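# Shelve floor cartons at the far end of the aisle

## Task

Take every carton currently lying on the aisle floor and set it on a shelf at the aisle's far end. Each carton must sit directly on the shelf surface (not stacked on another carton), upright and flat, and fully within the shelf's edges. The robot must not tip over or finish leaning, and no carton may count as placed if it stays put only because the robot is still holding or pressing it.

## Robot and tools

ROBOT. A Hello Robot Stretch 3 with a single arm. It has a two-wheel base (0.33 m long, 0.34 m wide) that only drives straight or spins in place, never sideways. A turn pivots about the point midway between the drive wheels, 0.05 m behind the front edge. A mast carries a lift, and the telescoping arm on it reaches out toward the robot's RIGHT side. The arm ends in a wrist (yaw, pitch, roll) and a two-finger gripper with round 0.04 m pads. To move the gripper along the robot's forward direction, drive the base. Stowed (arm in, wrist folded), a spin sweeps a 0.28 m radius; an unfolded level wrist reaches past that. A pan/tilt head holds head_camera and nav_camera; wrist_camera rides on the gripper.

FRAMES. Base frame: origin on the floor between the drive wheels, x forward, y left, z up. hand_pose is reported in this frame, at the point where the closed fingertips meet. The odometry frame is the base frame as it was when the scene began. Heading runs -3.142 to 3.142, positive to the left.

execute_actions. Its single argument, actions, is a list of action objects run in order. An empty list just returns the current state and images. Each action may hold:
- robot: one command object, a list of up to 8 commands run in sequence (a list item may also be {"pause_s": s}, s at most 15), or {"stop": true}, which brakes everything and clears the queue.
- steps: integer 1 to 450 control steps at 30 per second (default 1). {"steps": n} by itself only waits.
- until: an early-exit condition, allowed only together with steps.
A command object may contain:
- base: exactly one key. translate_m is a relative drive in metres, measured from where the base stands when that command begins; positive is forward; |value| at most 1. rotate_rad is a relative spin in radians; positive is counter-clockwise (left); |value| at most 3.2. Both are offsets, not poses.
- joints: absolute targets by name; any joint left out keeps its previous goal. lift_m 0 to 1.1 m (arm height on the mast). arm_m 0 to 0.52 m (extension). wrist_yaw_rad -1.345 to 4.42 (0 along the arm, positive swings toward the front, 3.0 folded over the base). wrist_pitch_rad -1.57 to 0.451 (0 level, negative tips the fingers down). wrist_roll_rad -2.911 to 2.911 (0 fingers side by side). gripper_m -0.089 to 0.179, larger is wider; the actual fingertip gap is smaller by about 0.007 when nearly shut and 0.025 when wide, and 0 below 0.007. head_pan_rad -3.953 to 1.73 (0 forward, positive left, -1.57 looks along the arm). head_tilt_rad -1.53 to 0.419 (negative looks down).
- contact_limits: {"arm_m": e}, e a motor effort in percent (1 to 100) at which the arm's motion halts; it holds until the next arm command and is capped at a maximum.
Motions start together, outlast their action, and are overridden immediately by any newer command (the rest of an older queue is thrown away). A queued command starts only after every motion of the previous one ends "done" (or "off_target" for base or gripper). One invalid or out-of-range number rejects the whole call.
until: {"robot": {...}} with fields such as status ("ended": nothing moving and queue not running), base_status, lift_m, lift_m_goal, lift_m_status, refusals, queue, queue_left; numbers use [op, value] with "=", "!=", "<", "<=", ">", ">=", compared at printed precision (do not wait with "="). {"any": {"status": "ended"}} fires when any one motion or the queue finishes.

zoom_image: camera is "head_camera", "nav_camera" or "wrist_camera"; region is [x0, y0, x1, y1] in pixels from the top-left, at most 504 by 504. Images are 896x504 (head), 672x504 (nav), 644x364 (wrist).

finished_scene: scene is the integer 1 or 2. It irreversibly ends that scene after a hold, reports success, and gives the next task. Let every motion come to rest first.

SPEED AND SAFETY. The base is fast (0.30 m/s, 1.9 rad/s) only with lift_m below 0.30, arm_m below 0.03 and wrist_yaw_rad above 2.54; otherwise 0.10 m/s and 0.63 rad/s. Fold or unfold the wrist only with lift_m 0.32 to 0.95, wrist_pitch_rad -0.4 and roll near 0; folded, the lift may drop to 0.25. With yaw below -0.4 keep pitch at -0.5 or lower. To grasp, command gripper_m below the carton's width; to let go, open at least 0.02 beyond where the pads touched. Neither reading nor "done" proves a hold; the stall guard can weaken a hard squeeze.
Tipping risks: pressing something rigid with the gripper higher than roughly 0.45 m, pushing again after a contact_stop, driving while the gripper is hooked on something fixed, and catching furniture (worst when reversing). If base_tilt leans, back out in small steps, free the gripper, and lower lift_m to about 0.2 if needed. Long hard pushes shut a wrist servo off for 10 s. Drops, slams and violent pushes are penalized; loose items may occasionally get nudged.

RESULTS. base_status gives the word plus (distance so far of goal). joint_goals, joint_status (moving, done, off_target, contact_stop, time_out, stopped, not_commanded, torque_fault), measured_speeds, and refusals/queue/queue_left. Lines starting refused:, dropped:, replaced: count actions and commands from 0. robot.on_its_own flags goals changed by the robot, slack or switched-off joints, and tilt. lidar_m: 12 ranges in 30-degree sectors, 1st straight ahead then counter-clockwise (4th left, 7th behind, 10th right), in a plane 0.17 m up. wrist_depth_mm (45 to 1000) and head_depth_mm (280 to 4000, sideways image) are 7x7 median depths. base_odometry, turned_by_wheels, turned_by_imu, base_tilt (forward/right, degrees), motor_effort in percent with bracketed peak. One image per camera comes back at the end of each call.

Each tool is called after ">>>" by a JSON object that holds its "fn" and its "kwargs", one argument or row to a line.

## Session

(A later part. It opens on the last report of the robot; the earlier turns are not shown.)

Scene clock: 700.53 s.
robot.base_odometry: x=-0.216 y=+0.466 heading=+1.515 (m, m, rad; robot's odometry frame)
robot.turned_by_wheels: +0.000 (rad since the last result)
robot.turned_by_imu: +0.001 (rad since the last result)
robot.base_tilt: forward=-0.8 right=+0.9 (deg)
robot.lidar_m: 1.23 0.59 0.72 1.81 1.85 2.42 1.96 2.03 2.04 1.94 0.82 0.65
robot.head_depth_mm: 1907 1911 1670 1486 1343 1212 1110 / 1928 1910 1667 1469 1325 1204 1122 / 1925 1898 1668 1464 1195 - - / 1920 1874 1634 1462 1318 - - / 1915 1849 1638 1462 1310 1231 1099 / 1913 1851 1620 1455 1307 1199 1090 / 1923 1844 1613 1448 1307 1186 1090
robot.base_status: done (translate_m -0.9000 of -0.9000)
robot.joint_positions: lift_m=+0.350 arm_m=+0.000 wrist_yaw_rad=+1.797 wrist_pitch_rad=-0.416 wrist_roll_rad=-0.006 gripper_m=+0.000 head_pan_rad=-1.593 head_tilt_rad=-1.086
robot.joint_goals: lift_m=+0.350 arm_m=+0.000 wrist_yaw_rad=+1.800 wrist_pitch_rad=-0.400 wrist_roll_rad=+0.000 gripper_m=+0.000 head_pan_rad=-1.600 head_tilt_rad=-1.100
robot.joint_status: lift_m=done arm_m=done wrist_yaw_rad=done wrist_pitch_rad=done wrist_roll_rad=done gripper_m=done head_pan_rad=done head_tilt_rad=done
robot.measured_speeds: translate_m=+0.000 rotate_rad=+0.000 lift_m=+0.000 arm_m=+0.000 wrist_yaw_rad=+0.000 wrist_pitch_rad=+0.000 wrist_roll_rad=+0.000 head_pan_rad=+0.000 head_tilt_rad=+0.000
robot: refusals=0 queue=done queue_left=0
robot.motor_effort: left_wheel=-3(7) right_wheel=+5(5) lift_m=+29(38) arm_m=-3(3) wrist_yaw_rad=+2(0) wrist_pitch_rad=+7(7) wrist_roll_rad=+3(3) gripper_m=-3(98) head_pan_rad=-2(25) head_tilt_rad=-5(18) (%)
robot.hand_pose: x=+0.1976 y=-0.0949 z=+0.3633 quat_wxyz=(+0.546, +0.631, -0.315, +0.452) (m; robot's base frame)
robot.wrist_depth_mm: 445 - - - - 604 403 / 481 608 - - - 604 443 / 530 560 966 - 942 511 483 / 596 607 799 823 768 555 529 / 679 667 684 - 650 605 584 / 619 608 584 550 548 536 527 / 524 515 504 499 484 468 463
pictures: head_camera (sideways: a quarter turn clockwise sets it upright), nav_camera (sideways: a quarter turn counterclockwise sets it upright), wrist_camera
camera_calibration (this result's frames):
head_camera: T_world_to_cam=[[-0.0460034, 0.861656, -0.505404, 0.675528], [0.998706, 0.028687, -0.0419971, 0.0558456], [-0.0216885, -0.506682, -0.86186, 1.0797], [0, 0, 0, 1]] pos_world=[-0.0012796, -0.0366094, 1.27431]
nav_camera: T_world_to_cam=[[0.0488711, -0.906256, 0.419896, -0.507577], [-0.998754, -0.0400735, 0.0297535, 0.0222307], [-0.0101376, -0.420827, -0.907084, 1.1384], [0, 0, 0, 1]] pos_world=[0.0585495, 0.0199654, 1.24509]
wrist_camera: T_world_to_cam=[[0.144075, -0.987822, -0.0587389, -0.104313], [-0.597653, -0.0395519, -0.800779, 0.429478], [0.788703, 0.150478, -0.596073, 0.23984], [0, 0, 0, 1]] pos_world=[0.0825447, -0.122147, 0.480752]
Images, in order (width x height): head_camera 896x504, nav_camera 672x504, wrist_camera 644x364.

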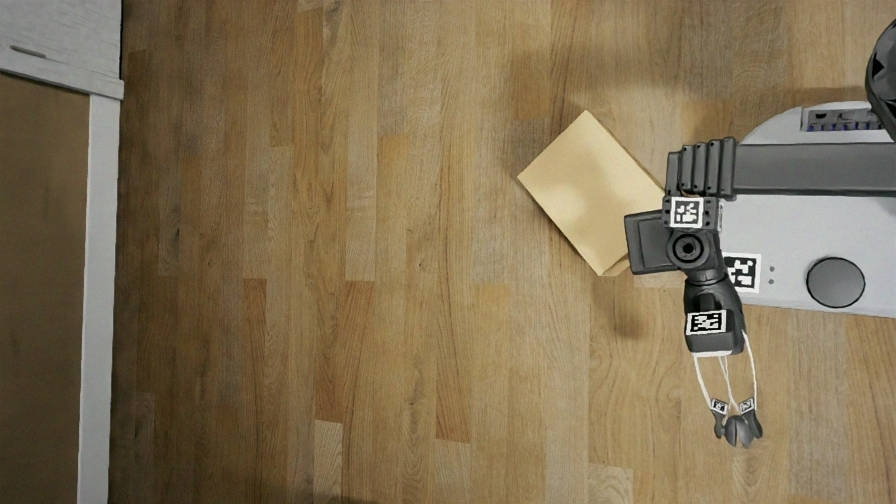

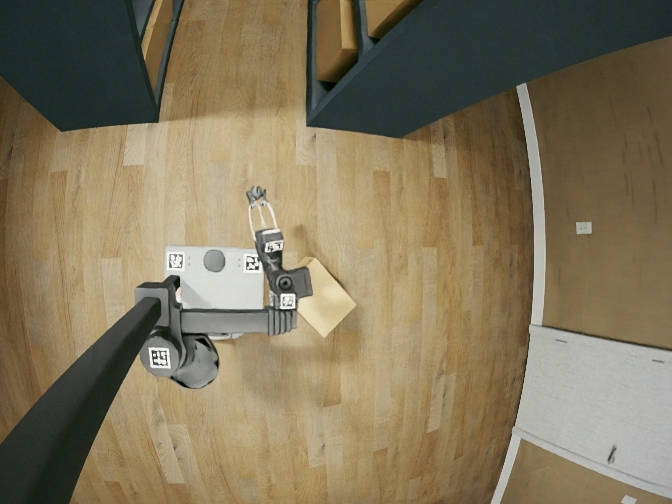

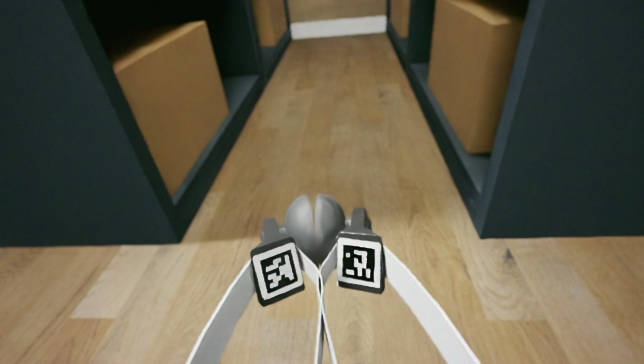

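>>> {"fn": "execute_actions", "kwargs": {
  "actions": [
    {"robot":[{"base":{"translate_m":-0.45}},{"joints":{"arm_m":0.24,"wrist_yaw_rad":1.57,"wrist_pitch_rad":-0.6,"gripper_m":0.12,"head_pan_rad":-0.7,"head_tilt_rad":-0.9}},{"joints":{"lift_m":0.075}},{"base":{"translate_m":0.5}}],"steps":450,"until":{"robot":{"status":"ended"}}}
  ]
}}

Scene clock: 720.93 s.
robot.base_odometry: x=-0.225 y=+0.300 heading=+1.515 (m, m, rad; robot's odometry frame)
robot.turned_by_wheels: +0.000 (rad since the last result)
robot.turned_by_imu: -0.002 (rad since the last result)
robot.base_tilt: forward=+0.8 right=+0.3 (deg)
robot.lidar_m: 1.26 0.74 0.94 1.80 1.84 2.32 1.79 1.87 2.06 1.97 1.07 0.80
robot.head_depth_mm: 2002 2226 2038 1710 1464 1276 1175 / 2171 2365 2031 1687 1452 1270 1104 / 893 1059 1411 1647 1442 1155 1131 / 815 954 1159 1460 1433 1131 1118 / 750 867 1022 1261 1410 1251 1115 / 696 824 1019 1437 1411 1243 1107 / 817 1013 1426 1601 1412 1236 1102
robot.base_status: moving (translate_m +0.2839 of +0.5000)
robot.joint_positions: lift_m=+0.075 arm_m=+0.240 wrist_yaw_rad=+1.571 wrist_pitch_rad=-0.614 wrist_roll_rad=-0.005 gripper_m=+0.120 head_pan_rad=-0.707 head_tilt_rad=-0.902
robot.joint_goals: lift_m=+0.075 arm_m=+0.240 wrist_yaw_rad=+1.570 wrist_pitch_rad=-0.600 wrist_roll_rad=+0.000 gripper_m=+0.120 head_pan_rad=-0.700 head_tilt_rad=-0.900
robot.joint_status: lift_m=done arm_m=done wrist_yaw_rad=done wrist_pitch_rad=done wrist_roll_rad=done gripper_m=done head_pan_rad=done head_tilt_rad=done
robot.measured_speeds: translate_m=+0.100 rotate_rad=+0.000 lift_m=+0.000 arm_m=+0.000 wrist_yaw_rad=+0.000 wrist_pitch_rad=+0.000 wrist_roll_rad=+0.000 head_pan_rad=+0.000 head_tilt_rad=+0.000
robot: refusals=0 queue=running queue_left=0
robot.motor_effort: left_wheel=-1(7) right_wheel=+8(14) lift_m=+30(31) arm_m=+5(6) wrist_yaw_rad=+0(3) wrist_pitch_rad=+6(5) wrist_roll_rad=+3(3) gripper_m=+1(98) head_pan_rad=+2(35) head_tilt_rad=+1(12) (%)
robot.hand_pose: x=+0.1742 y=-0.3847 z=+0.0465 quat_wxyz=(+0.629, +0.627, -0.323, +0.327) (m; robot's base frame)
robot.wrist_depth_mm: 209 191 181 173 164 402 399 / 153 148 142 136 131 335 329 / 162 130 118 113 112 285 276 / 234 167 126 103 97 244 240 / 242 226 161 124 110 220 210 / 213 213 198 160 187 188 189 / 193 184 183 179 174 173 170
pictures: head_camera (sideways: a quarter turn clockwise sets it upright), nav_camera (sideways: a quarter turn counterclockwise sets it upright), wrist_camera
camera_calibration (this result's frames):
head_camera: T_world_to_cam=[[-0.615263, 0.439769, -0.654258, 0.872932], [0.615817, 0.786262, -0.0506157, 0.0694127], [0.492159, -0.434045, -0.754575, 0.937088], [0, 0, 0, 1]] pos_world=[0.0331408, -0.0317264, 1.28174]
nav_camera: T_world_to_cam=[[0.662948, -0.475422, 0.578337, -0.717716], [-0.605469, -0.794829, 0.040661, 0.00562284], [0.440348, -0.377122, -0.814784, 1.01569], [0, 0, 0, 1]] pos_world=[0.0319539, 0.0462916, 1.24242]
wrist_camera: T_world_to_cam=[[-0.0912138, -0.994945, -0.0419997, -0.36836], [-0.7375, 0.0958319, -0.668514, 0.220589], [0.669159, -0.0300029, -0.742513, 0.0713024], [0, 0, 0, 1]] pos_world=[0.0813724, -0.385498, 0.184939]
Images, in order (width x height): head_camera 896x504, nav_camera 672x504, wrist_camera 644x364.

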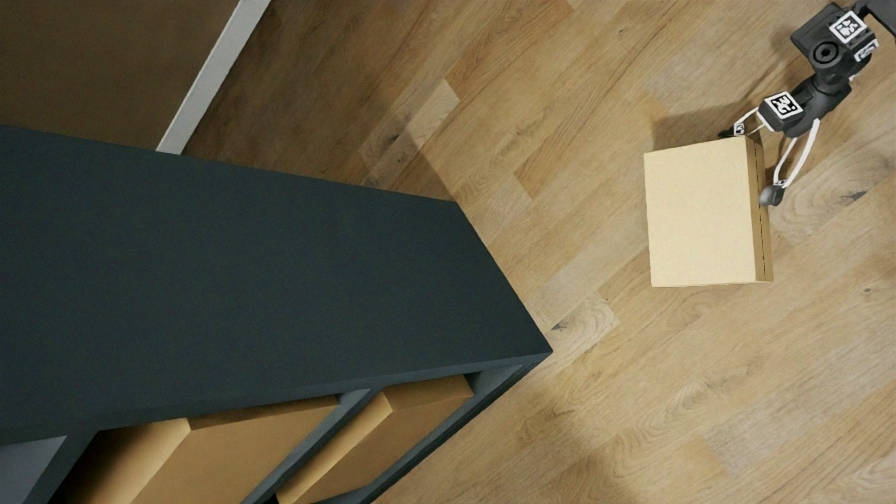

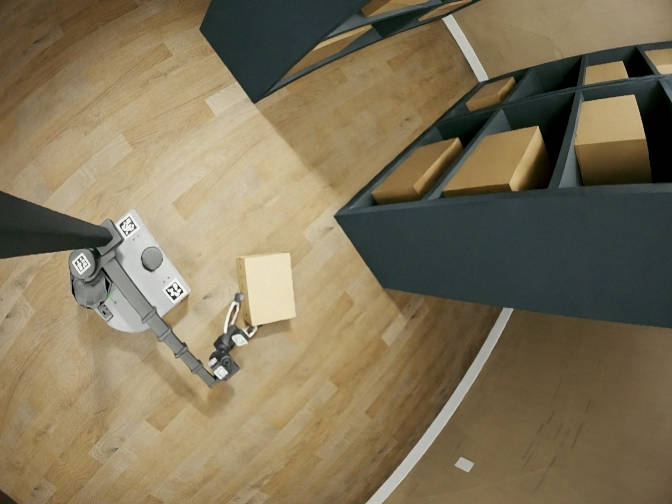

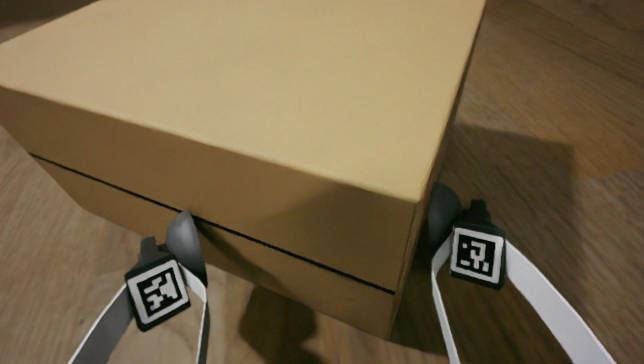

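>>> {"fn": "execute_actions", "kwargs": {
  "actions": [
    {"steps":200,"until":{"robot":{"base_status":["!=","moving"]}}}
  ]
}}

Scene clock: 723.80 s.
robot.base_odometry: x=-0.213 y=+0.516 heading=+1.515 (m, m, rad; robot's odometry frame)
robot.turned_by_wheels: +0.000 (rad since the last result)
robot.turned_by_imu: -0.001 (rad since the last result)
robot.base_tilt: forward=-0.8 right=+1.0 (deg)
robot.lidar_m: 1.38 0.54 0.65 1.82 1.85 2.43 2.00 2.07 2.04 1.95 0.74 0.61
robot.head_depth_mm: 742 2081 2057 1705 1464 1274 1173 / 670 813 1034 1624 1455 1276 1098 / 603 718 889 1159 1421 1146 1120 / 552 646 782 978 1328 1137 1118 / 553 629 798 996 1350 1251 1113 / 721 903 990 1338 1413 1244 1111 / 752 990 1351 1607 1410 1232 1105
robot.base_status: done (translate_m +0.5000 of +0.5000)
robot.joint_positions: lift_m=+0.075 arm_m=+0.240 wrist_yaw_rad=+1.571 wrist_pitch_rad=-0.614 wrist_roll_rad=-0.005 gripper_m=+0.120 head_pan_rad=-0.707 head_tilt_rad=-0.902
robot.joint_goals: lift_m=+0.075 arm_m=+0.240 wrist_yaw_rad=+1.570 wrist_pitch_rad=-0.600 wrist_roll_rad=+0.000 gripper_m=+0.120 head_pan_rad=-0.700 head_tilt_rad=-0.900
robot.joint_status: lift_m=done arm_m=done wrist_yaw_rad=done wrist_pitch_rad=done wrist_roll_rad=done gripper_m=done head_pan_rad=done head_tilt_rad=done
robot.measured_speeds: translate_m=+0.000 rotate_rad=+0.000 lift_m=+0.000 arm_m=+0.000 wrist_yaw_rad=+0.000 wrist_pitch_rad=+0.000 wrist_roll_rad=+0.000 head_pan_rad=+0.000 head_tilt_rad=+0.000
robot: refusals=0 queue=done queue_left=0
robot.motor_effort: left_wheel=-4(4) right_wheel=+5(8) lift_m=+29(30) arm_m=+4(5) wrist_yaw_rad=-2(1) wrist_pitch_rad=+6(6) wrist_roll_rad=+3(2) gripper_m=+2(0) head_pan_rad=+3(3) head_tilt_rad=+0(1) (%)
robot.hand_pose: x=+0.1742 y=-0.3847 z=+0.0465 quat_wxyz=(+0.629, +0.627, -0.323, +0.327) (m; robot's base frame)
robot.wrist_depth_mm: 210 191 181 172 164 401 402 / 153 148 142 136 131 336 326 / 162 131 117 113 112 284 276 / 240 166 126 103 97 245 239 / 241 227 161 124 110 218 210 / 213 212 198 160 187 188 188 / 193 183 182 179 173 173 170
pictures: head_camera (sideways: a quarter turn clockwise sets it upright), nav_camera (sideways: a quarter turn counterclockwise sets it upright), wrist_camera
camera_calibration (this result's frames):
head_camera: T_world_to_cam=[[-0.615166, 0.439686, -0.654406, 0.873124], [0.615824, 0.786255, -0.050624, 0.0694235], [0.492272, -0.434142, -0.754446, 0.93692], [0, 0, 0, 1]] pos_world=[0.0331438, -0.031729, 1.28175]
nav_camera: T_world_to_cam=[[0.662862, -0.475348, 0.578497, -0.717924], [-0.605476, -0.794824, 0.040672, 0.00560857], [0.44047, -0.377226, -0.81467, 1.01554], [0, 0, 0, 1]] pos_world=[0.0319628, 0.046284, 1.24242]
wrist_camera: T_world_to_cam=[[-0.0912166, -0.994945, -0.0419955, -0.368361], [-0.737532, 0.0958327, -0.668478, 0.220581], [0.669123, -0.0300032, -0.742546, 0.0713086], [0, 0, 0, 1]] pos_world=[0.081371, -0.385498, 0.184934]
Images, in order (width x height): head_camera 896x504, nav_camera 672x504, wrist_camera 644x364.

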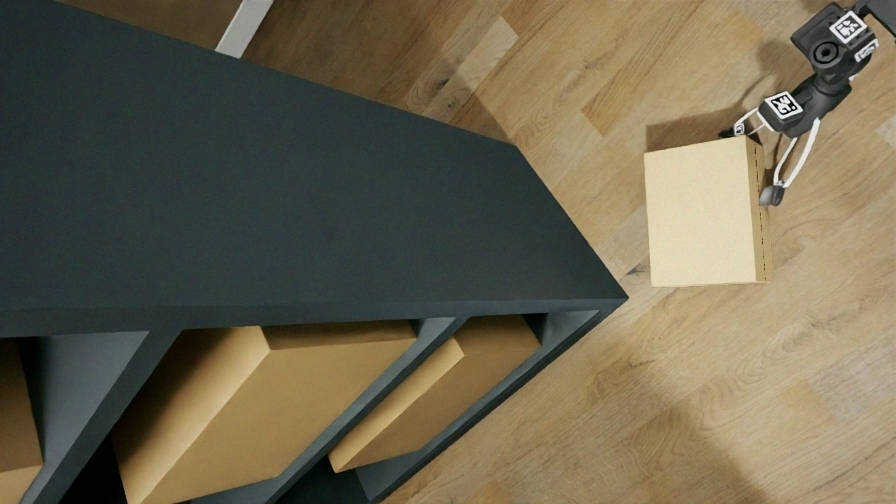

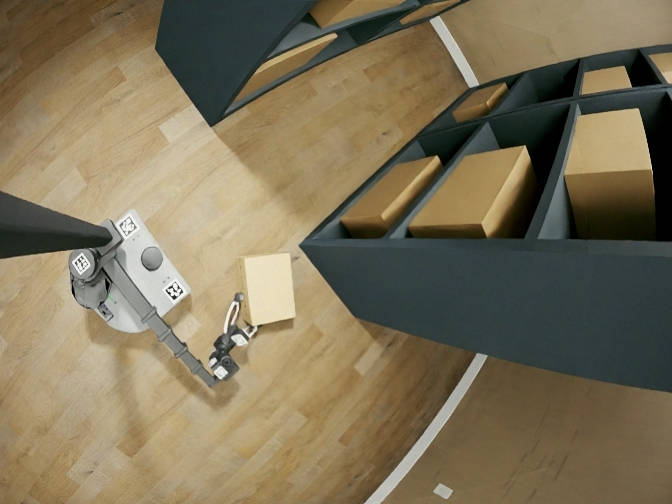

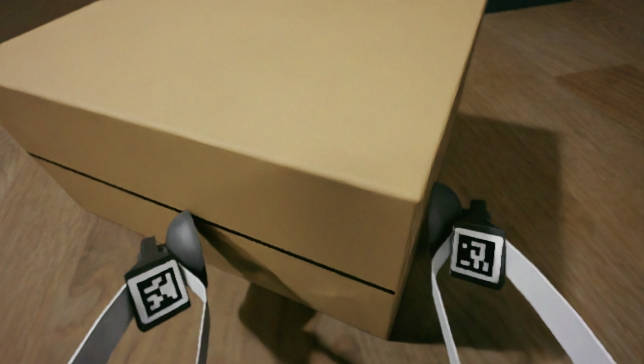

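>>> {"fn": "execute_actions", "kwargs": {
  "actions": [
    {"robot":[{"joints":{"gripper_m":0.02}},{"pause_s":1},{"joints":{"lift_m":0.2}}],"steps":200,"until":{"robot":{"status":"ended"}}}
  ]
}}

Scene clock: 729.90 s.
robot.base_odometry: x=-0.213 y=+0.516 heading=+1.515 (m, m, rad; robot's odometry frame)
robot.turned_by_wheels: +0.000 (rad since the last result)
robot.turned_by_imu: +0.000 (rad since the last result)
robot.base_tilt: forward=-0.8 right=+0.9 (deg)
robot.lidar_m: 1.38 0.54 0.65 1.82 1.85 2.44 2.00 2.07 2.04 1.94 0.74 0.61
robot.head_depth_mm: 745 2086 2056 1707 1462 1274 1099 / 667 812 1031 1629 1455 1293 1113 / 605 719 889 1159 1414 1190 1125 / 550 645 783 984 1260 1174 1114 / 552 628 799 987 1349 1232 1114 / 719 901 987 1338 1419 1244 1110 / 752 990 1353 1597 1406 1240 1099
robot.base_status: done (translate_m +0.5000 of +0.5000)
robot.joint_positions: lift_m=+0.200 arm_m=+0.240 wrist_yaw_rad=+1.571 wrist_pitch_rad=-0.617 wrist_roll_rad=-0.005 gripper_m=+0.020 head_pan_rad=-0.707 head_tilt_rad=-0.902
robot.joint_goals: lift_m=+0.200 arm_m=+0.240 wrist_yaw_rad=+1.570 wrist_pitch_rad=-0.600 wrist_roll_rad=+0.000 gripper_m=+0.020 head_pan_rad=-0.700 head_tilt_rad=-0.900
robot.joint_status: lift_m=done arm_m=done wrist_yaw_rad=done wrist_pitch_rad=done wrist_roll_rad=done gripper_m=done head_pan_rad=done head_tilt_rad=done
robot.measured_speeds: translate_m=+0.000 rotate_rad=+0.000 lift_m=+0.000 arm_m=+0.000 wrist_yaw_rad=+0.000 wrist_pitch_rad=+0.000 wrist_roll_rad=+0.000 head_pan_rad=+0.000 head_tilt_rad=+0.000
robot: refusals=0 queue=done queue_left=0
robot.motor_effort: left_wheel=-3(3) right_wheel=+6(6) lift_m=+37(37) arm_m=+4(5) wrist_yaw_rad=-1(2) wrist_pitch_rad=+7(8) wrist_roll_rad=+3(3) gripper_m=+0(99) head_pan_rad=+3(4) head_tilt_rad=+0(0) (%)
robot.hand_pose: x=+0.1737 y=-0.3847 z=+0.1706 quat_wxyz=(+0.629, +0.627, -0.322, +0.326) (m; robot's base frame)
robot.wrist_depth_mm: 844 820 740 420 442 466 643 / 664 639 400 458 498 517 528 / 545 500 318 306 326 465 452 / 462 337 272 265 348 399 392 / 394 383 296 230 359 354 346 / 347 341 339 267 320 315 310 / 312 307 297 292 288 286 281
pictures: head_camera (sideways: a quarter turn clockwise sets it upright), nav_camera (sideways: a quarter turn counterclockwise sets it upright), wrist_camera
camera_calibration (this result's frames):
head_camera: T_world_to_cam=[[-0.615166, 0.439686, -0.654406, 0.873124], [0.615824, 0.786255, -0.050624, 0.0694235], [0.492272, -0.434142, -0.754446, 0.93692], [0, 0, 0, 1]] pos_world=[0.0331438, -0.031729, 1.28175]
nav_camera: T_world_to_cam=[[0.662862, -0.475348, 0.578497, -0.717924], [-0.605476, -0.794824, 0.040672, 0.00560857], [0.44047, -0.377226, -0.81467, 1.01554], [0, 0, 0, 1]] pos_world=[0.0319628, 0.046284, 1.24242]
wrist_camera: T_world_to_cam=[[-0.0913467, -0.994945, -0.0417224, -0.36322], [-0.739523, 0.0958361, -0.666274, 0.303153], [0.666904, -0.0300072, -0.744539, 0.16453], [0, 0, 0, 1]] pos_world=[0.0812841, -0.385499, 0.309327]
Images, in order (width x height): head_camera 896x504, nav_camera 672x504, wrist_camera 644x364.

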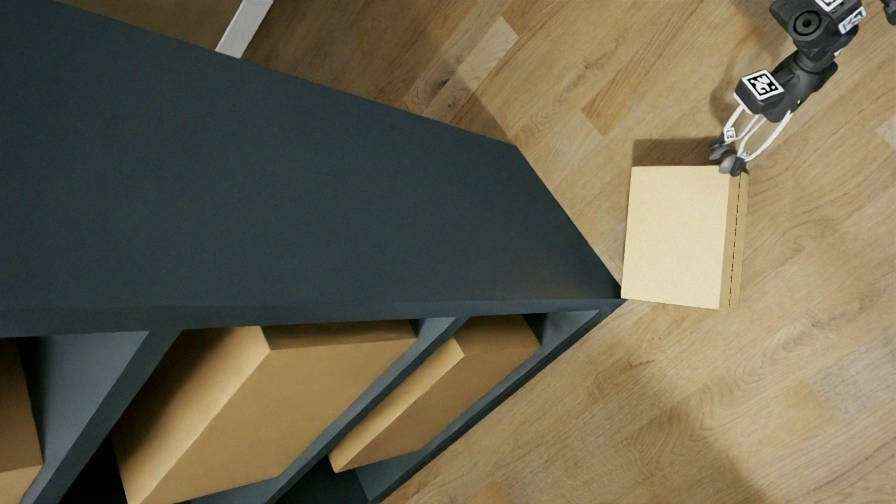

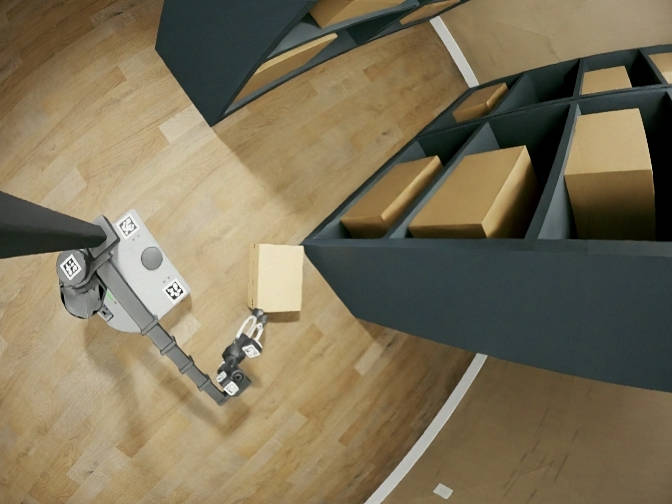

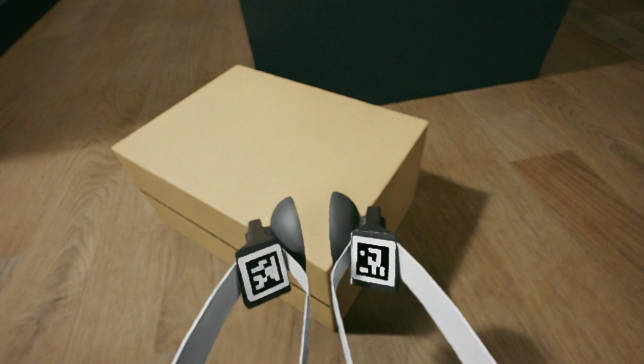

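>>> {"fn": "execute_actions", "kwargs": {
  "actions": [
    {"robot":[{"joints":{"arm_m":0.2,"gripper_m":0.0}},{"base":{"translate_m":0.07}},{"joints":{"lift_m":0.11}}],"steps":200,"until":{"robot":{"status":"ended"}}},
    {"robot":[{"base":{"translate_m":-0.08}},{"joints":{"arm_m":0.42}},{"joints":{"lift_m":0.22}},{"base":{"translate_m":-0.2}},{"joints":{"gripper_m":0.12}},{"joints":{"lift_m":0.065}},{"base":{"translate_m":0.2}}],"steps":450,"until":{"robot":{"status":"ended"}}}
  ]
}}

Scene clock: 755.90 s.
robot.base_odometry: x=-0.215 y=+0.480 heading=+1.515 (m, m, rad; robot's odometry frame)
robot.turned_by_wheels: +0.000 (rad since the last result)
robot.turned_by_imu: -0.002 (rad since the last result)
robot.base_tilt: forward=-0.6 right=+2.3 (deg)
robot.lidar_m: 1.22 0.58 0.70 1.81 1.85 2.43 1.97 2.04 2.05 1.95 0.79 0.64
robot.head_depth_mm: 830 2182 2047 1699 1459 1316 1141 / 719 875 1153 1649 1452 1219 1130 / 654 776 960 1259 1450 1187 1122 / 596 699 844 1061 1372 1236 1123 / 557 650 791 1012 1362 1251 1104 / 720 909 996 1343 1420 1253 1104 / 769 998 1354 1612 1419 1236 1108
robot.base_status: moving (translate_m +0.1735 of +0.2000)
robot.joint_positions: lift_m=+0.065 arm_m=+0.420 wrist_yaw_rad=+1.573 wrist_pitch_rad=-0.614 wrist_roll_rad=-0.003 gripper_m=+0.120 head_pan_rad=-0.707 head_tilt_rad=-0.902
robot.joint_goals: lift_m=+0.065 arm_m=+0.420 wrist_yaw_rad=+1.570 wrist_pitch_rad=-0.600 wrist_roll_rad=+0.000 gripper_m=+0.120 head_pan_rad=-0.700 head_tilt_rad=-0.900
robot.joint_status: lift_m=done arm_m=done wrist_yaw_rad=done wrist_pitch_rad=done wrist_roll_rad=done gripper_m=done head_pan_rad=done head_tilt_rad=done
robot.measured_speeds: translate_m=+0.092 rotate_rad=-0.001 lift_m=+0.000 arm_m=+0.000 wrist_yaw_rad=+0.000 wrist_pitch_rad=+0.000 wrist_roll_rad=+0.000 head_pan_rad=+0.000 head_tilt_rad=+0.000
robot: refusals=0 queue=running queue_left=0
robot.motor_effort: left_wheel=-5(10) right_wheel=+5(18) lift_m=+30(38) arm_m=+5(7) wrist_yaw_rad=-4(10) wrist_pitch_rad=+6(23) wrist_roll_rad=+1(3) gripper_m=+0(99) head_pan_rad=+3(3) head_tilt_rad=+0(1) (%)
robot.hand_pose: x=+0.1742 y=-0.5643 z=+0.0366 quat_wxyz=(+0.628, +0.627, -0.324, +0.327) (m; robot's base frame)
robot.wrist_depth_mm: 172 163 155 147 147 396 379 / 131 127 128 134 147 321 309 / 124 131 141 153 171 268 261 / 140 149 162 178 203 232 225 / 160 169 191 205 209 206 199 / 187 191 192 188 184 178 178 / 182 173 173 170 167 163 160
pictures: head_camera (sideways: a quarter turn clockwise sets it upright), nav_camera (sideways: a quarter turn counterclockwise sets it upright), wrist_camera
replaced: robot.lift_m: its motion had ended contact_stop
camera_calibration (this result's frames):
head_camera: T_world_to_cam=[[-0.615027, 0.439483, -0.654673, 0.87347], [0.615771, 0.786296, -0.050639, 0.0694434], [0.492512, -0.434273, -0.754214, 0.936616], [0, 0, 0, 1]] pos_world=[0.0331519, -0.0317313, 1.28176]
nav_camera: T_world_to_cam=[[0.662747, -0.475159, 0.578784, -0.718297], [-0.605419, -0.794866, 0.0406918, 0.0055825], [0.440721, -0.377375, -0.814465, 1.01528], [0, 0, 0, 1]] pos_world=[0.0319749, 0.0462726, 1.24242]
wrist_camera: T_world_to_cam=[[-0.0906702, -0.994908, -0.0440136, -0.54748], [-0.737243, 0.096769, -0.668662, 0.23172], [0.669516, -0.0281791, -0.742263, 0.0594574], [0, 0, 0, 1]] pos_world=[0.081386, -0.56544, 0.174979]
Images, in order (width x height): head_camera 896x504, nav_camera 672x504, wrist_camera 644x364.

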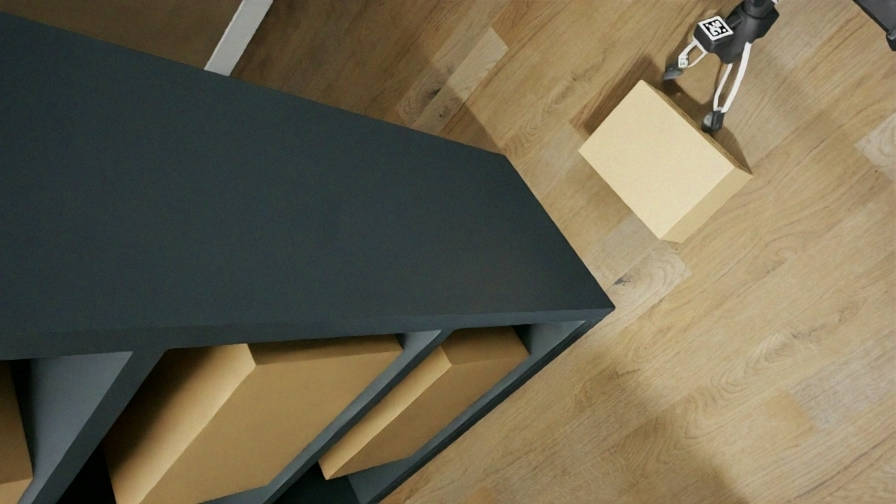

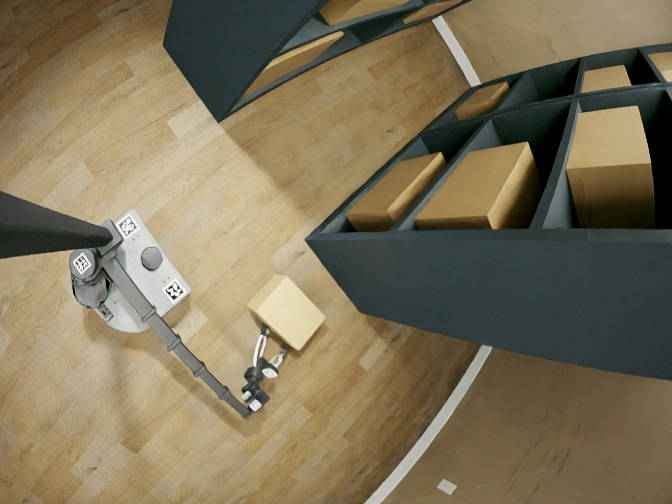

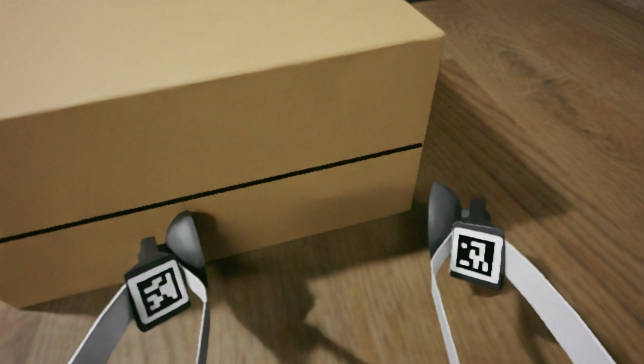

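>>> {"fn": "execute_actions", "kwargs": {
  "actions": [
    {"robot":[{"base":{"translate_m":-0.07}},{"joints":{"arm_m":0.33}},{"base":{"translate_m":0.24}}],"steps":450,"until":{"robot":{"status":"ended"}}},
    {"robot":{"joints":{"lift_m":0.12}},"steps":100,"until":{"robot":{"status":"ended"}}}
  ]
}}

Scene clock: 766.57 s.
robot.base_odometry: x=-0.204 y=+0.676 heading=+1.515 (m, m, rad; robot's odometry frame)
robot.turned_by_wheels: +0.000 (rad since the last result)
robot.turned_by_imu: -0.017 (rad since the last result)
robot.base_tilt: forward=-0.8 right=+1.0 (deg)
robot.lidar_m: 1.26 0.42 0.43 1.83 1.86 2.41 2.16 2.22 2.05 1.94 0.51 0.49
robot.head_depth_mm: 499 623 830 1629 1466 1297 1117 / 444 541 691 952 1352 1225 1130 / 409 479 591 775 1125 1166 1126 / 713 557 737 788 1008 1225 1118 / 680 615 779 940 1294 1253 1116 / 650 876 931 1283 1409 1246 1107 / 705 1224 1227 1585 1410 1236 1106
robot.base_status: done (translate_m +0.2400 of +0.2400)
robot.joint_positions: lift_m=+0.120 arm_m=+0.330 wrist_yaw_rad=+1.577 wrist_pitch_rad=-0.664 wrist_roll_rad=-0.015 gripper_m=+0.120 head_pan_rad=-0.707 head_tilt_rad=-0.901
robot.joint_goals: lift_m=+0.120 arm_m=+0.330 wrist_yaw_rad=+1.570 wrist_pitch_rad=-0.600 wrist_roll_rad=+0.000 gripper_m=+0.120 head_pan_rad=-0.700 head_tilt_rad=-0.900
robot.joint_status: lift_m=done arm_m=done wrist_yaw_rad=done wrist_pitch_rad=done wrist_roll_rad=done gripper_m=done head_pan_rad=done head_tilt_rad=done
robot.measured_speeds: translate_m=+0.000 rotate_rad=+0.000 lift_m=+0.000 arm_m=+0.000 wrist_yaw_rad=+0.000 wrist_pitch_rad=+0.000 wrist_roll_rad=+0.000 head_pan_rad=+0.000 head_tilt_rad=+0.000
robot: refusals=0 queue=done queue_left=0
robot.motor_effort: left_wheel=-6(28) right_wheel=+16(77) lift_m=+39(41) arm_m=-5(5) wrist_yaw_rad=-7(11) wrist_pitch_rad=+28(36) wrist_roll_rad=+8(8) gripper_m=+1(6) head_pan_rad=+3(3) head_tilt_rad=+1(1) (%)
robot.hand_pose: x=+0.1656 y=-0.4743 z=+0.0817 quat_wxyz=(+0.637, +0.634, -0.303, +0.317) (m; robot's base frame)
robot.wrist_depth_mm: 541 159 166 181 198 222 424 / 440 127 135 145 156 169 356 / 360 126 134 144 155 167 300 / 315 149 157 170 184 204 280 / 277 261 191 208 228 254 247 / 245 243 237 234 231 223 224 / 223 214 215 212 210 207 203
pictures: head_camera (sideways: a quarter turn clockwise sets it upright), nav_camera (sideways: a quarter turn counterclockwise sets it upright), wrist_camera
camera_calibration (this result's frames):
head_camera: T_world_to_cam=[[-0.61498, 0.439434, -0.65475, 0.873571], [0.615768, 0.786298, -0.0506434, 0.0694491], [0.492574, -0.434319, -0.754147, 0.936528], [0, 0, 0, 1]] pos_world=[0.0331538, -0.0317324, 1.28177]
nav_camera: T_world_to_cam=[[0.662706, -0.475114, 0.578868, -0.718405], [-0.605415, -0.794869, 0.0406975, 0.005575], [0.440788, -0.377426, -0.814405, 1.0152], [0, 0, 0, 1]] pos_world=[0.0319791, 0.0462689, 1.24242]
wrist_camera: T_world_to_cam=[[-0.0810118, -0.99628, -0.0293936, -0.460121], [-0.770837, 0.0813209, -0.631821, 0.241994], [0.63186, -0.0285272, -0.774557, 0.109912], [0, 0, 0, 1]] pos_world=[0.0798134, -0.474953, 0.224505]
Images, in order (width x height): head_camera 896x504, nav_camera 672x504, wrist_camera 644x364.

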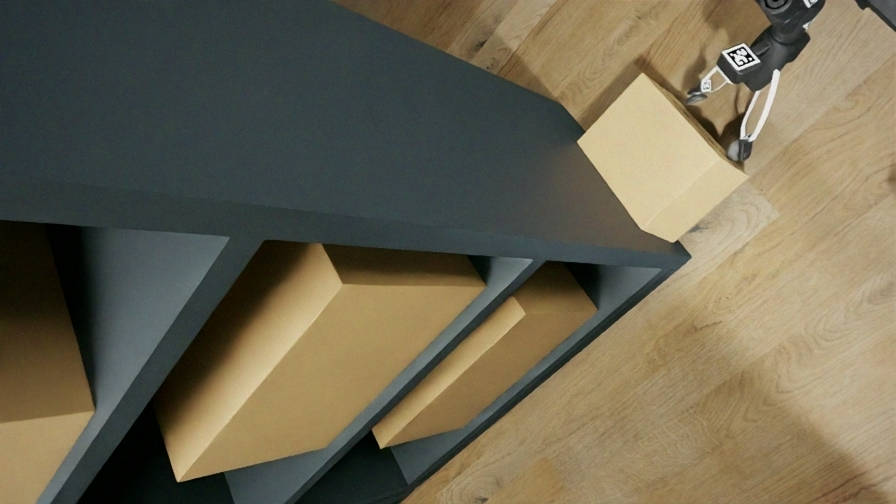

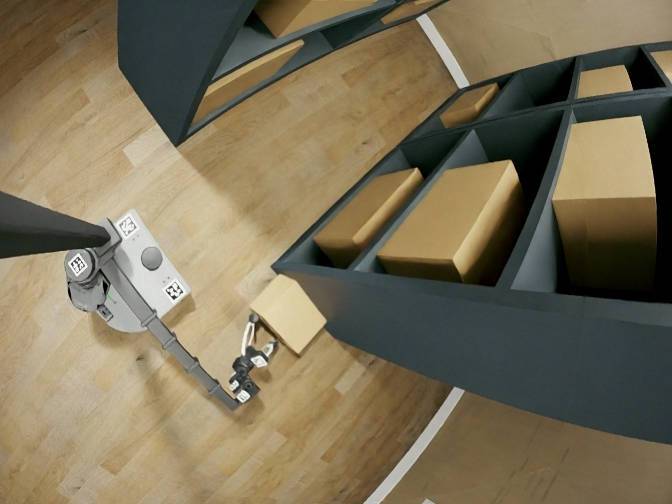

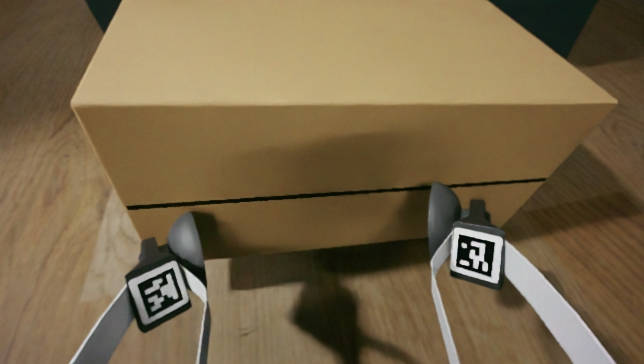

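>>> {"fn": "execute_actions", "kwargs": {
  "actions": [
    {"robot":{"joints":{"lift_m":0.2}},"steps":100,"until":{"robot":{"status":"ended"}}}
  ]
}}

Scene clock: 769.37 s.
robot.base_odometry: x=-0.204 y=+0.676 heading=+1.515 (m, m, rad; robot's odometry frame)
robot.turned_by_wheels: +0.000 (rad since the last result)
robot.turned_by_imu: +0.000 (rad since the last result)
robot.base_tilt: forward=-0.9 right=+1.0 (deg)
robot.lidar_m: 1.26 0.42 0.43 1.83 1.86 2.41 2.15 2.22 2.05 1.93 0.42 0.49
robot.head_depth_mm: 499 622 829 1644 1463 1307 1137 / 445 541 688 957 1375 1231 1129 / 409 480 593 774 1116 1109 1117 / 712 559 739 788 1006 1237 1119 / 681 616 778 942 1295 1256 1113 / 650 873 929 1286 1419 1245 1117 / 701 1218 1233 1585 1410 1240 1109
robot.base_status: done (translate_m +0.2400 of +0.2400)
robot.joint_positions: lift_m=+0.200 arm_m=+0.330 wrist_yaw_rad=+1.577 wrist_pitch_rad=-0.663 wrist_roll_rad=-0.015 gripper_m=+0.120 head_pan_rad=-0.707 head_tilt_rad=-0.901
robot.joint_goals: lift_m=+0.200 arm_m=+0.330 wrist_yaw_rad=+1.570 wrist_pitch_rad=-0.600 wrist_roll_rad=+0.000 gripper_m=+0.120 head_pan_rad=-0.700 head_tilt_rad=-0.900
robot.joint_status: lift_m=done arm_m=done wrist_yaw_rad=done wrist_pitch_rad=done wrist_roll_rad=done gripper_m=done head_pan_rad=done head_tilt_rad=done
robot.measured_speeds: translate_m=+0.000 rotate_rad=+0.000 lift_m=+0.000 arm_m=+0.000 wrist_yaw_rad=+0.000 wrist_pitch_rad=+0.000 wrist_roll_rad=+0.000 head_pan_rad=+0.000 head_tilt_rad=+0.000
robot: refusals=0 queue=done queue_left=0
robot.motor_effort: left_wheel=-6(6) right_wheel=+15(16) lift_m=+39(39) arm_m=-5(5) wrist_yaw_rad=-7(6) wrist_pitch_rad=+28(28) wrist_roll_rad=+8(8) gripper_m=-1(1) head_pan_rad=+3(2) head_tilt_rad=+0(0) (%)
robot.hand_pose: x=+0.1657 y=-0.4743 z=+0.1617 quat_wxyz=(+0.637, +0.634, -0.303, +0.317) (m; robot's base frame)
robot.wrist_depth_mm: 727 259 182 275 303 323 562 / 589 293 147 204 328 370 490 / 491 463 136 161 233 420 425 / 424 160 157 169 193 363 373 / 372 178 189 208 227 333 335 / 333 331 315 305 300 299 301 / 300 289 289 286 283 278 273
pictures: head_camera (sideways: a quarter turn clockwise sets it upright), nav_camera (sideways: a quarter turn counterclockwise sets it upright), wrist_camera
camera_calibration (this result's frames):
head_camera: T_world_to_cam=[[-0.61498, 0.439434, -0.65475, 0.87357], [0.615768, 0.786298, -0.0506433, 0.0694491], [0.492574, -0.434319, -0.754147, 0.936529], [0, 0, 0, 1]] pos_world=[0.0331538, -0.0317324, 1.28177]
nav_camera: T_world_to_cam=[[0.662706, -0.475114, 0.578868, -0.718405], [-0.605415, -0.794869, 0.0406975, 0.00557501], [0.440788, -0.377426, -0.814405, 1.0152], [0, 0, 0, 1]] pos_world=[0.0319791, 0.0462689, 1.24242]
wrist_camera: T_world_to_cam=[[-0.0809942, -0.99628, -0.0294251, -0.457759], [-0.770605, 0.0813168, -0.632104, 0.292638], [0.632146, -0.0285217, -0.774324, 0.171806], [0, 0, 0, 1]] pos_world=[0.0798259, -0.474952, 0.304542]
Images, in order (width x height): head_camera 896x504, nav_camera 672x504, wrist_camera 644x364.

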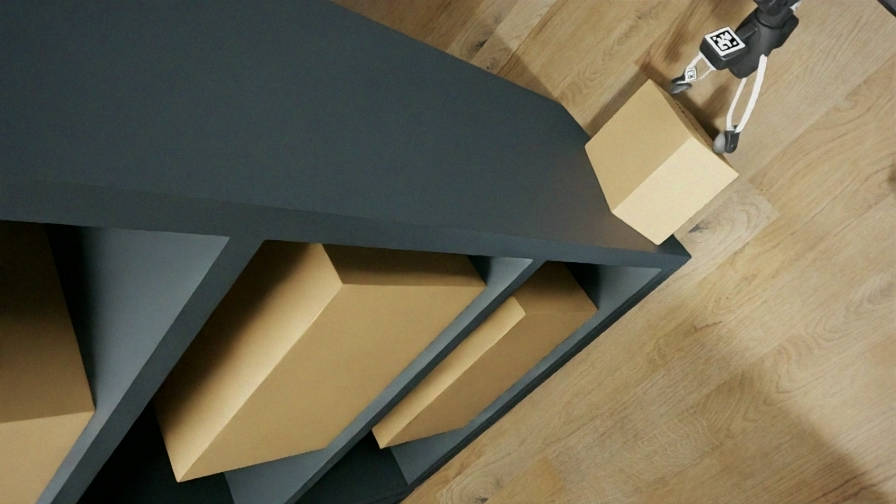

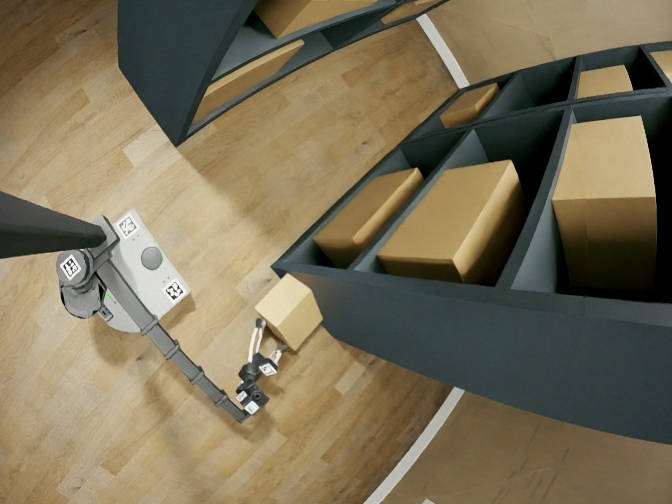

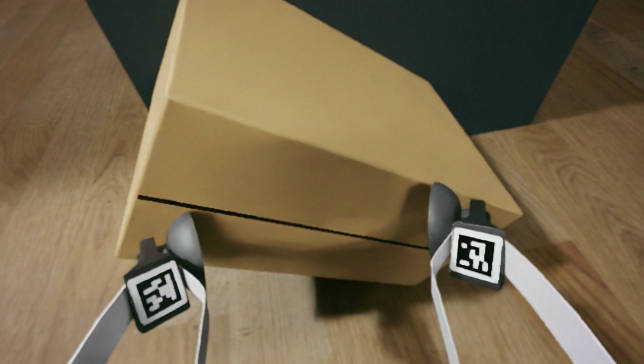

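>>> {"fn": "execute_actions", "kwargs": {
  "actions": [
    {"robot":{"joints":{"lift_m":0.3},"base":{"translate_m":0.02}},"steps":100,"until":{"robot":{"status":"ended"}}}
  ]
}}

Scene clock: 772.73 s.
robot.base_odometry: x=-0.203 y=+0.696 heading=+1.515 (m, m, rad; robot's odometry frame)
robot.turned_by_wheels: -0.001 (rad since the last result)
robot.turned_by_imu: -0.001 (rad since the last result)
robot.base_tilt: forward=-0.8 right=+1.0 (deg)
robot.lidar_m: 1.24 0.40 0.41 1.83 1.86 2.41 2.18 2.24 2.06 0.51 0.41 0.47
robot.head_depth_mm: 466 583 778 1597 1463 1307 1127 / 415 505 646 892 1373 1160 1128 / 401 460 555 724 1050 1049 1128 / 707 560 738 793 963 1227 1123 / 670 616 780 935 1291 1245 1110 / 636 875 924 1268 1421 1244 1108 / 698 1218 1203 1589 1415 1233 1104
robot.base_status: done (translate_m +0.0199 of +0.0200)
robot.joint_positions: lift_m=+0.300 arm_m=+0.330 wrist_yaw_rad=+1.656 wrist_pitch_rad=-0.719 wrist_roll_rad=-0.042 gripper_m=+0.120 head_pan_rad=-0.707 head_tilt_rad=-0.901
robot.joint_goals: lift_m=+0.300 arm_m=+0.330 wrist_yaw_rad=+1.628 wrist_pitch_rad=-0.600 wrist_roll_rad=+0.000 gripper_m=+0.120 head_pan_rad=-0.700 head_tilt_rad=-0.900
robot.joint_status: lift_m=done arm_m=done wrist_yaw_rad=done wrist_pitch_rad=done wrist_roll_rad=done gripper_m=done head_pan_rad=done head_tilt_rad=done
robot.measured_speeds: translate_m=+0.000 rotate_rad=+0.000 lift_m=+0.000 arm_m=+0.000 wrist_yaw_rad=+0.000 wrist_pitch_rad=+0.000 wrist_roll_rad=+0.000 head_pan_rad=+0.000 head_tilt_rad=+0.000
robot: refusals=0 queue=done queue_left=0
robot.on_its_own: wrist_yaw_rad is held at +1.628, not at your +1.570, by its stall guard, which is still easing; right_wheel is at rest, and its effort (+38) is outside its rest range (-18 to +18); wrist_pitch_rad is at rest, and its effort (+53) is outside its rest range (-20 to +32)
robot.motor_effort: left_wheel=-11(13) right_wheel=+38(39) lift_m=+37(42) arm_m=-3(5) wrist_yaw_rad=-26(37) wrist_pitch_rad=+53(67) wrist_roll_rad=+21(22) gripper_m=-7(11) head_pan_rad=+2(3) head_tilt_rad=+0(0) (%)
robot.hand_pose: x=+0.1548 y=-0.4602 z=+0.2516 quat_wxyz=(+0.637, +0.649, -0.250, +0.333) (m; robot's base frame)
robot.wrist_depth_mm: 796 728 268 271 284 291 301 / 678 641 238 263 323 336 362 / 583 566 146 213 385 400 524 / 512 163 149 180 438 470 479 / 456 172 172 174 282 437 431 / 416 - 200 196 243 387 391 / 376 363 356 235 239 363 360
pictures: head_camera (sideways: a quarter turn clockwise sets it upright), nav_camera (sideways: a quarter turn counterclockwise sets it upright), wrist_camera
camera_calibration (this result's frames):
head_camera: T_world_to_cam=[[-0.614981, 0.439432, -0.65475, 0.873571], [0.615766, 0.7863, -0.0506434, 0.0694491], [0.492576, -0.434317, -0.754147, 0.936528], [0, 0, 0, 1]] pos_world=[0.0331539, -0.0317323, 1.28177]
nav_camera: T_world_to_cam=[[0.662707, -0.475112, 0.578868, -0.718405], [-0.605413, -0.794871, 0.0406975, 0.00557499], [0.440789, -0.377424, -0.814405, 1.0152], [0, 0, 0, 1]] pos_world=[0.031979, 0.0462689, 1.24242]
wrist_camera: T_world_to_cam=[[0.0144489, -0.999887, -0.00425523, -0.464734], [-0.807812, -0.00916512, -0.58937, 0.293311], [0.589264, 0.0119532, -0.807852, 0.282344], [0, 0, 0, 1]] pos_world=[0.0772797, -0.465368, 0.398984]
Images, in order (width x height): head_camera 896x504, nav_camera 672x504, wrist_camera 644x364.

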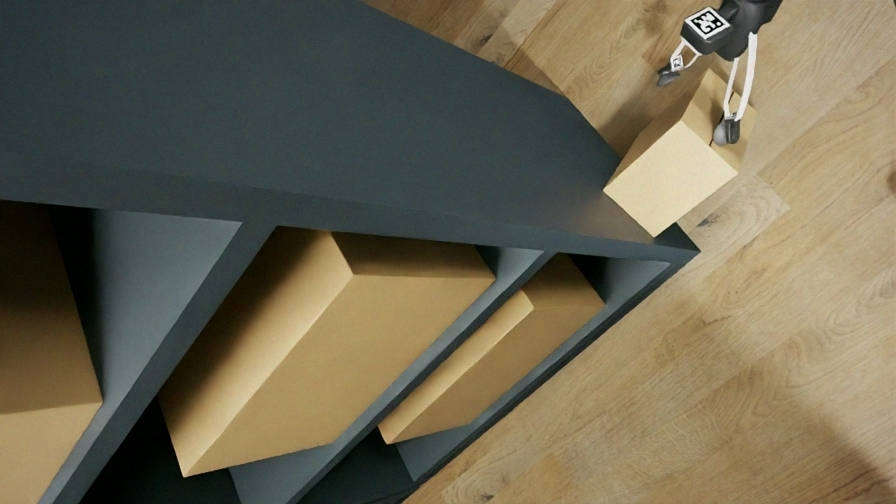

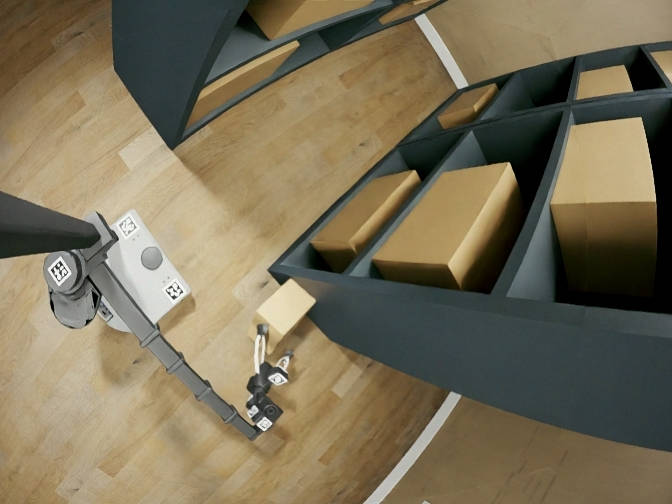

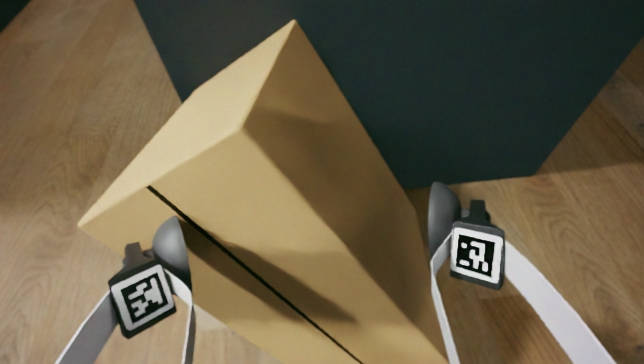

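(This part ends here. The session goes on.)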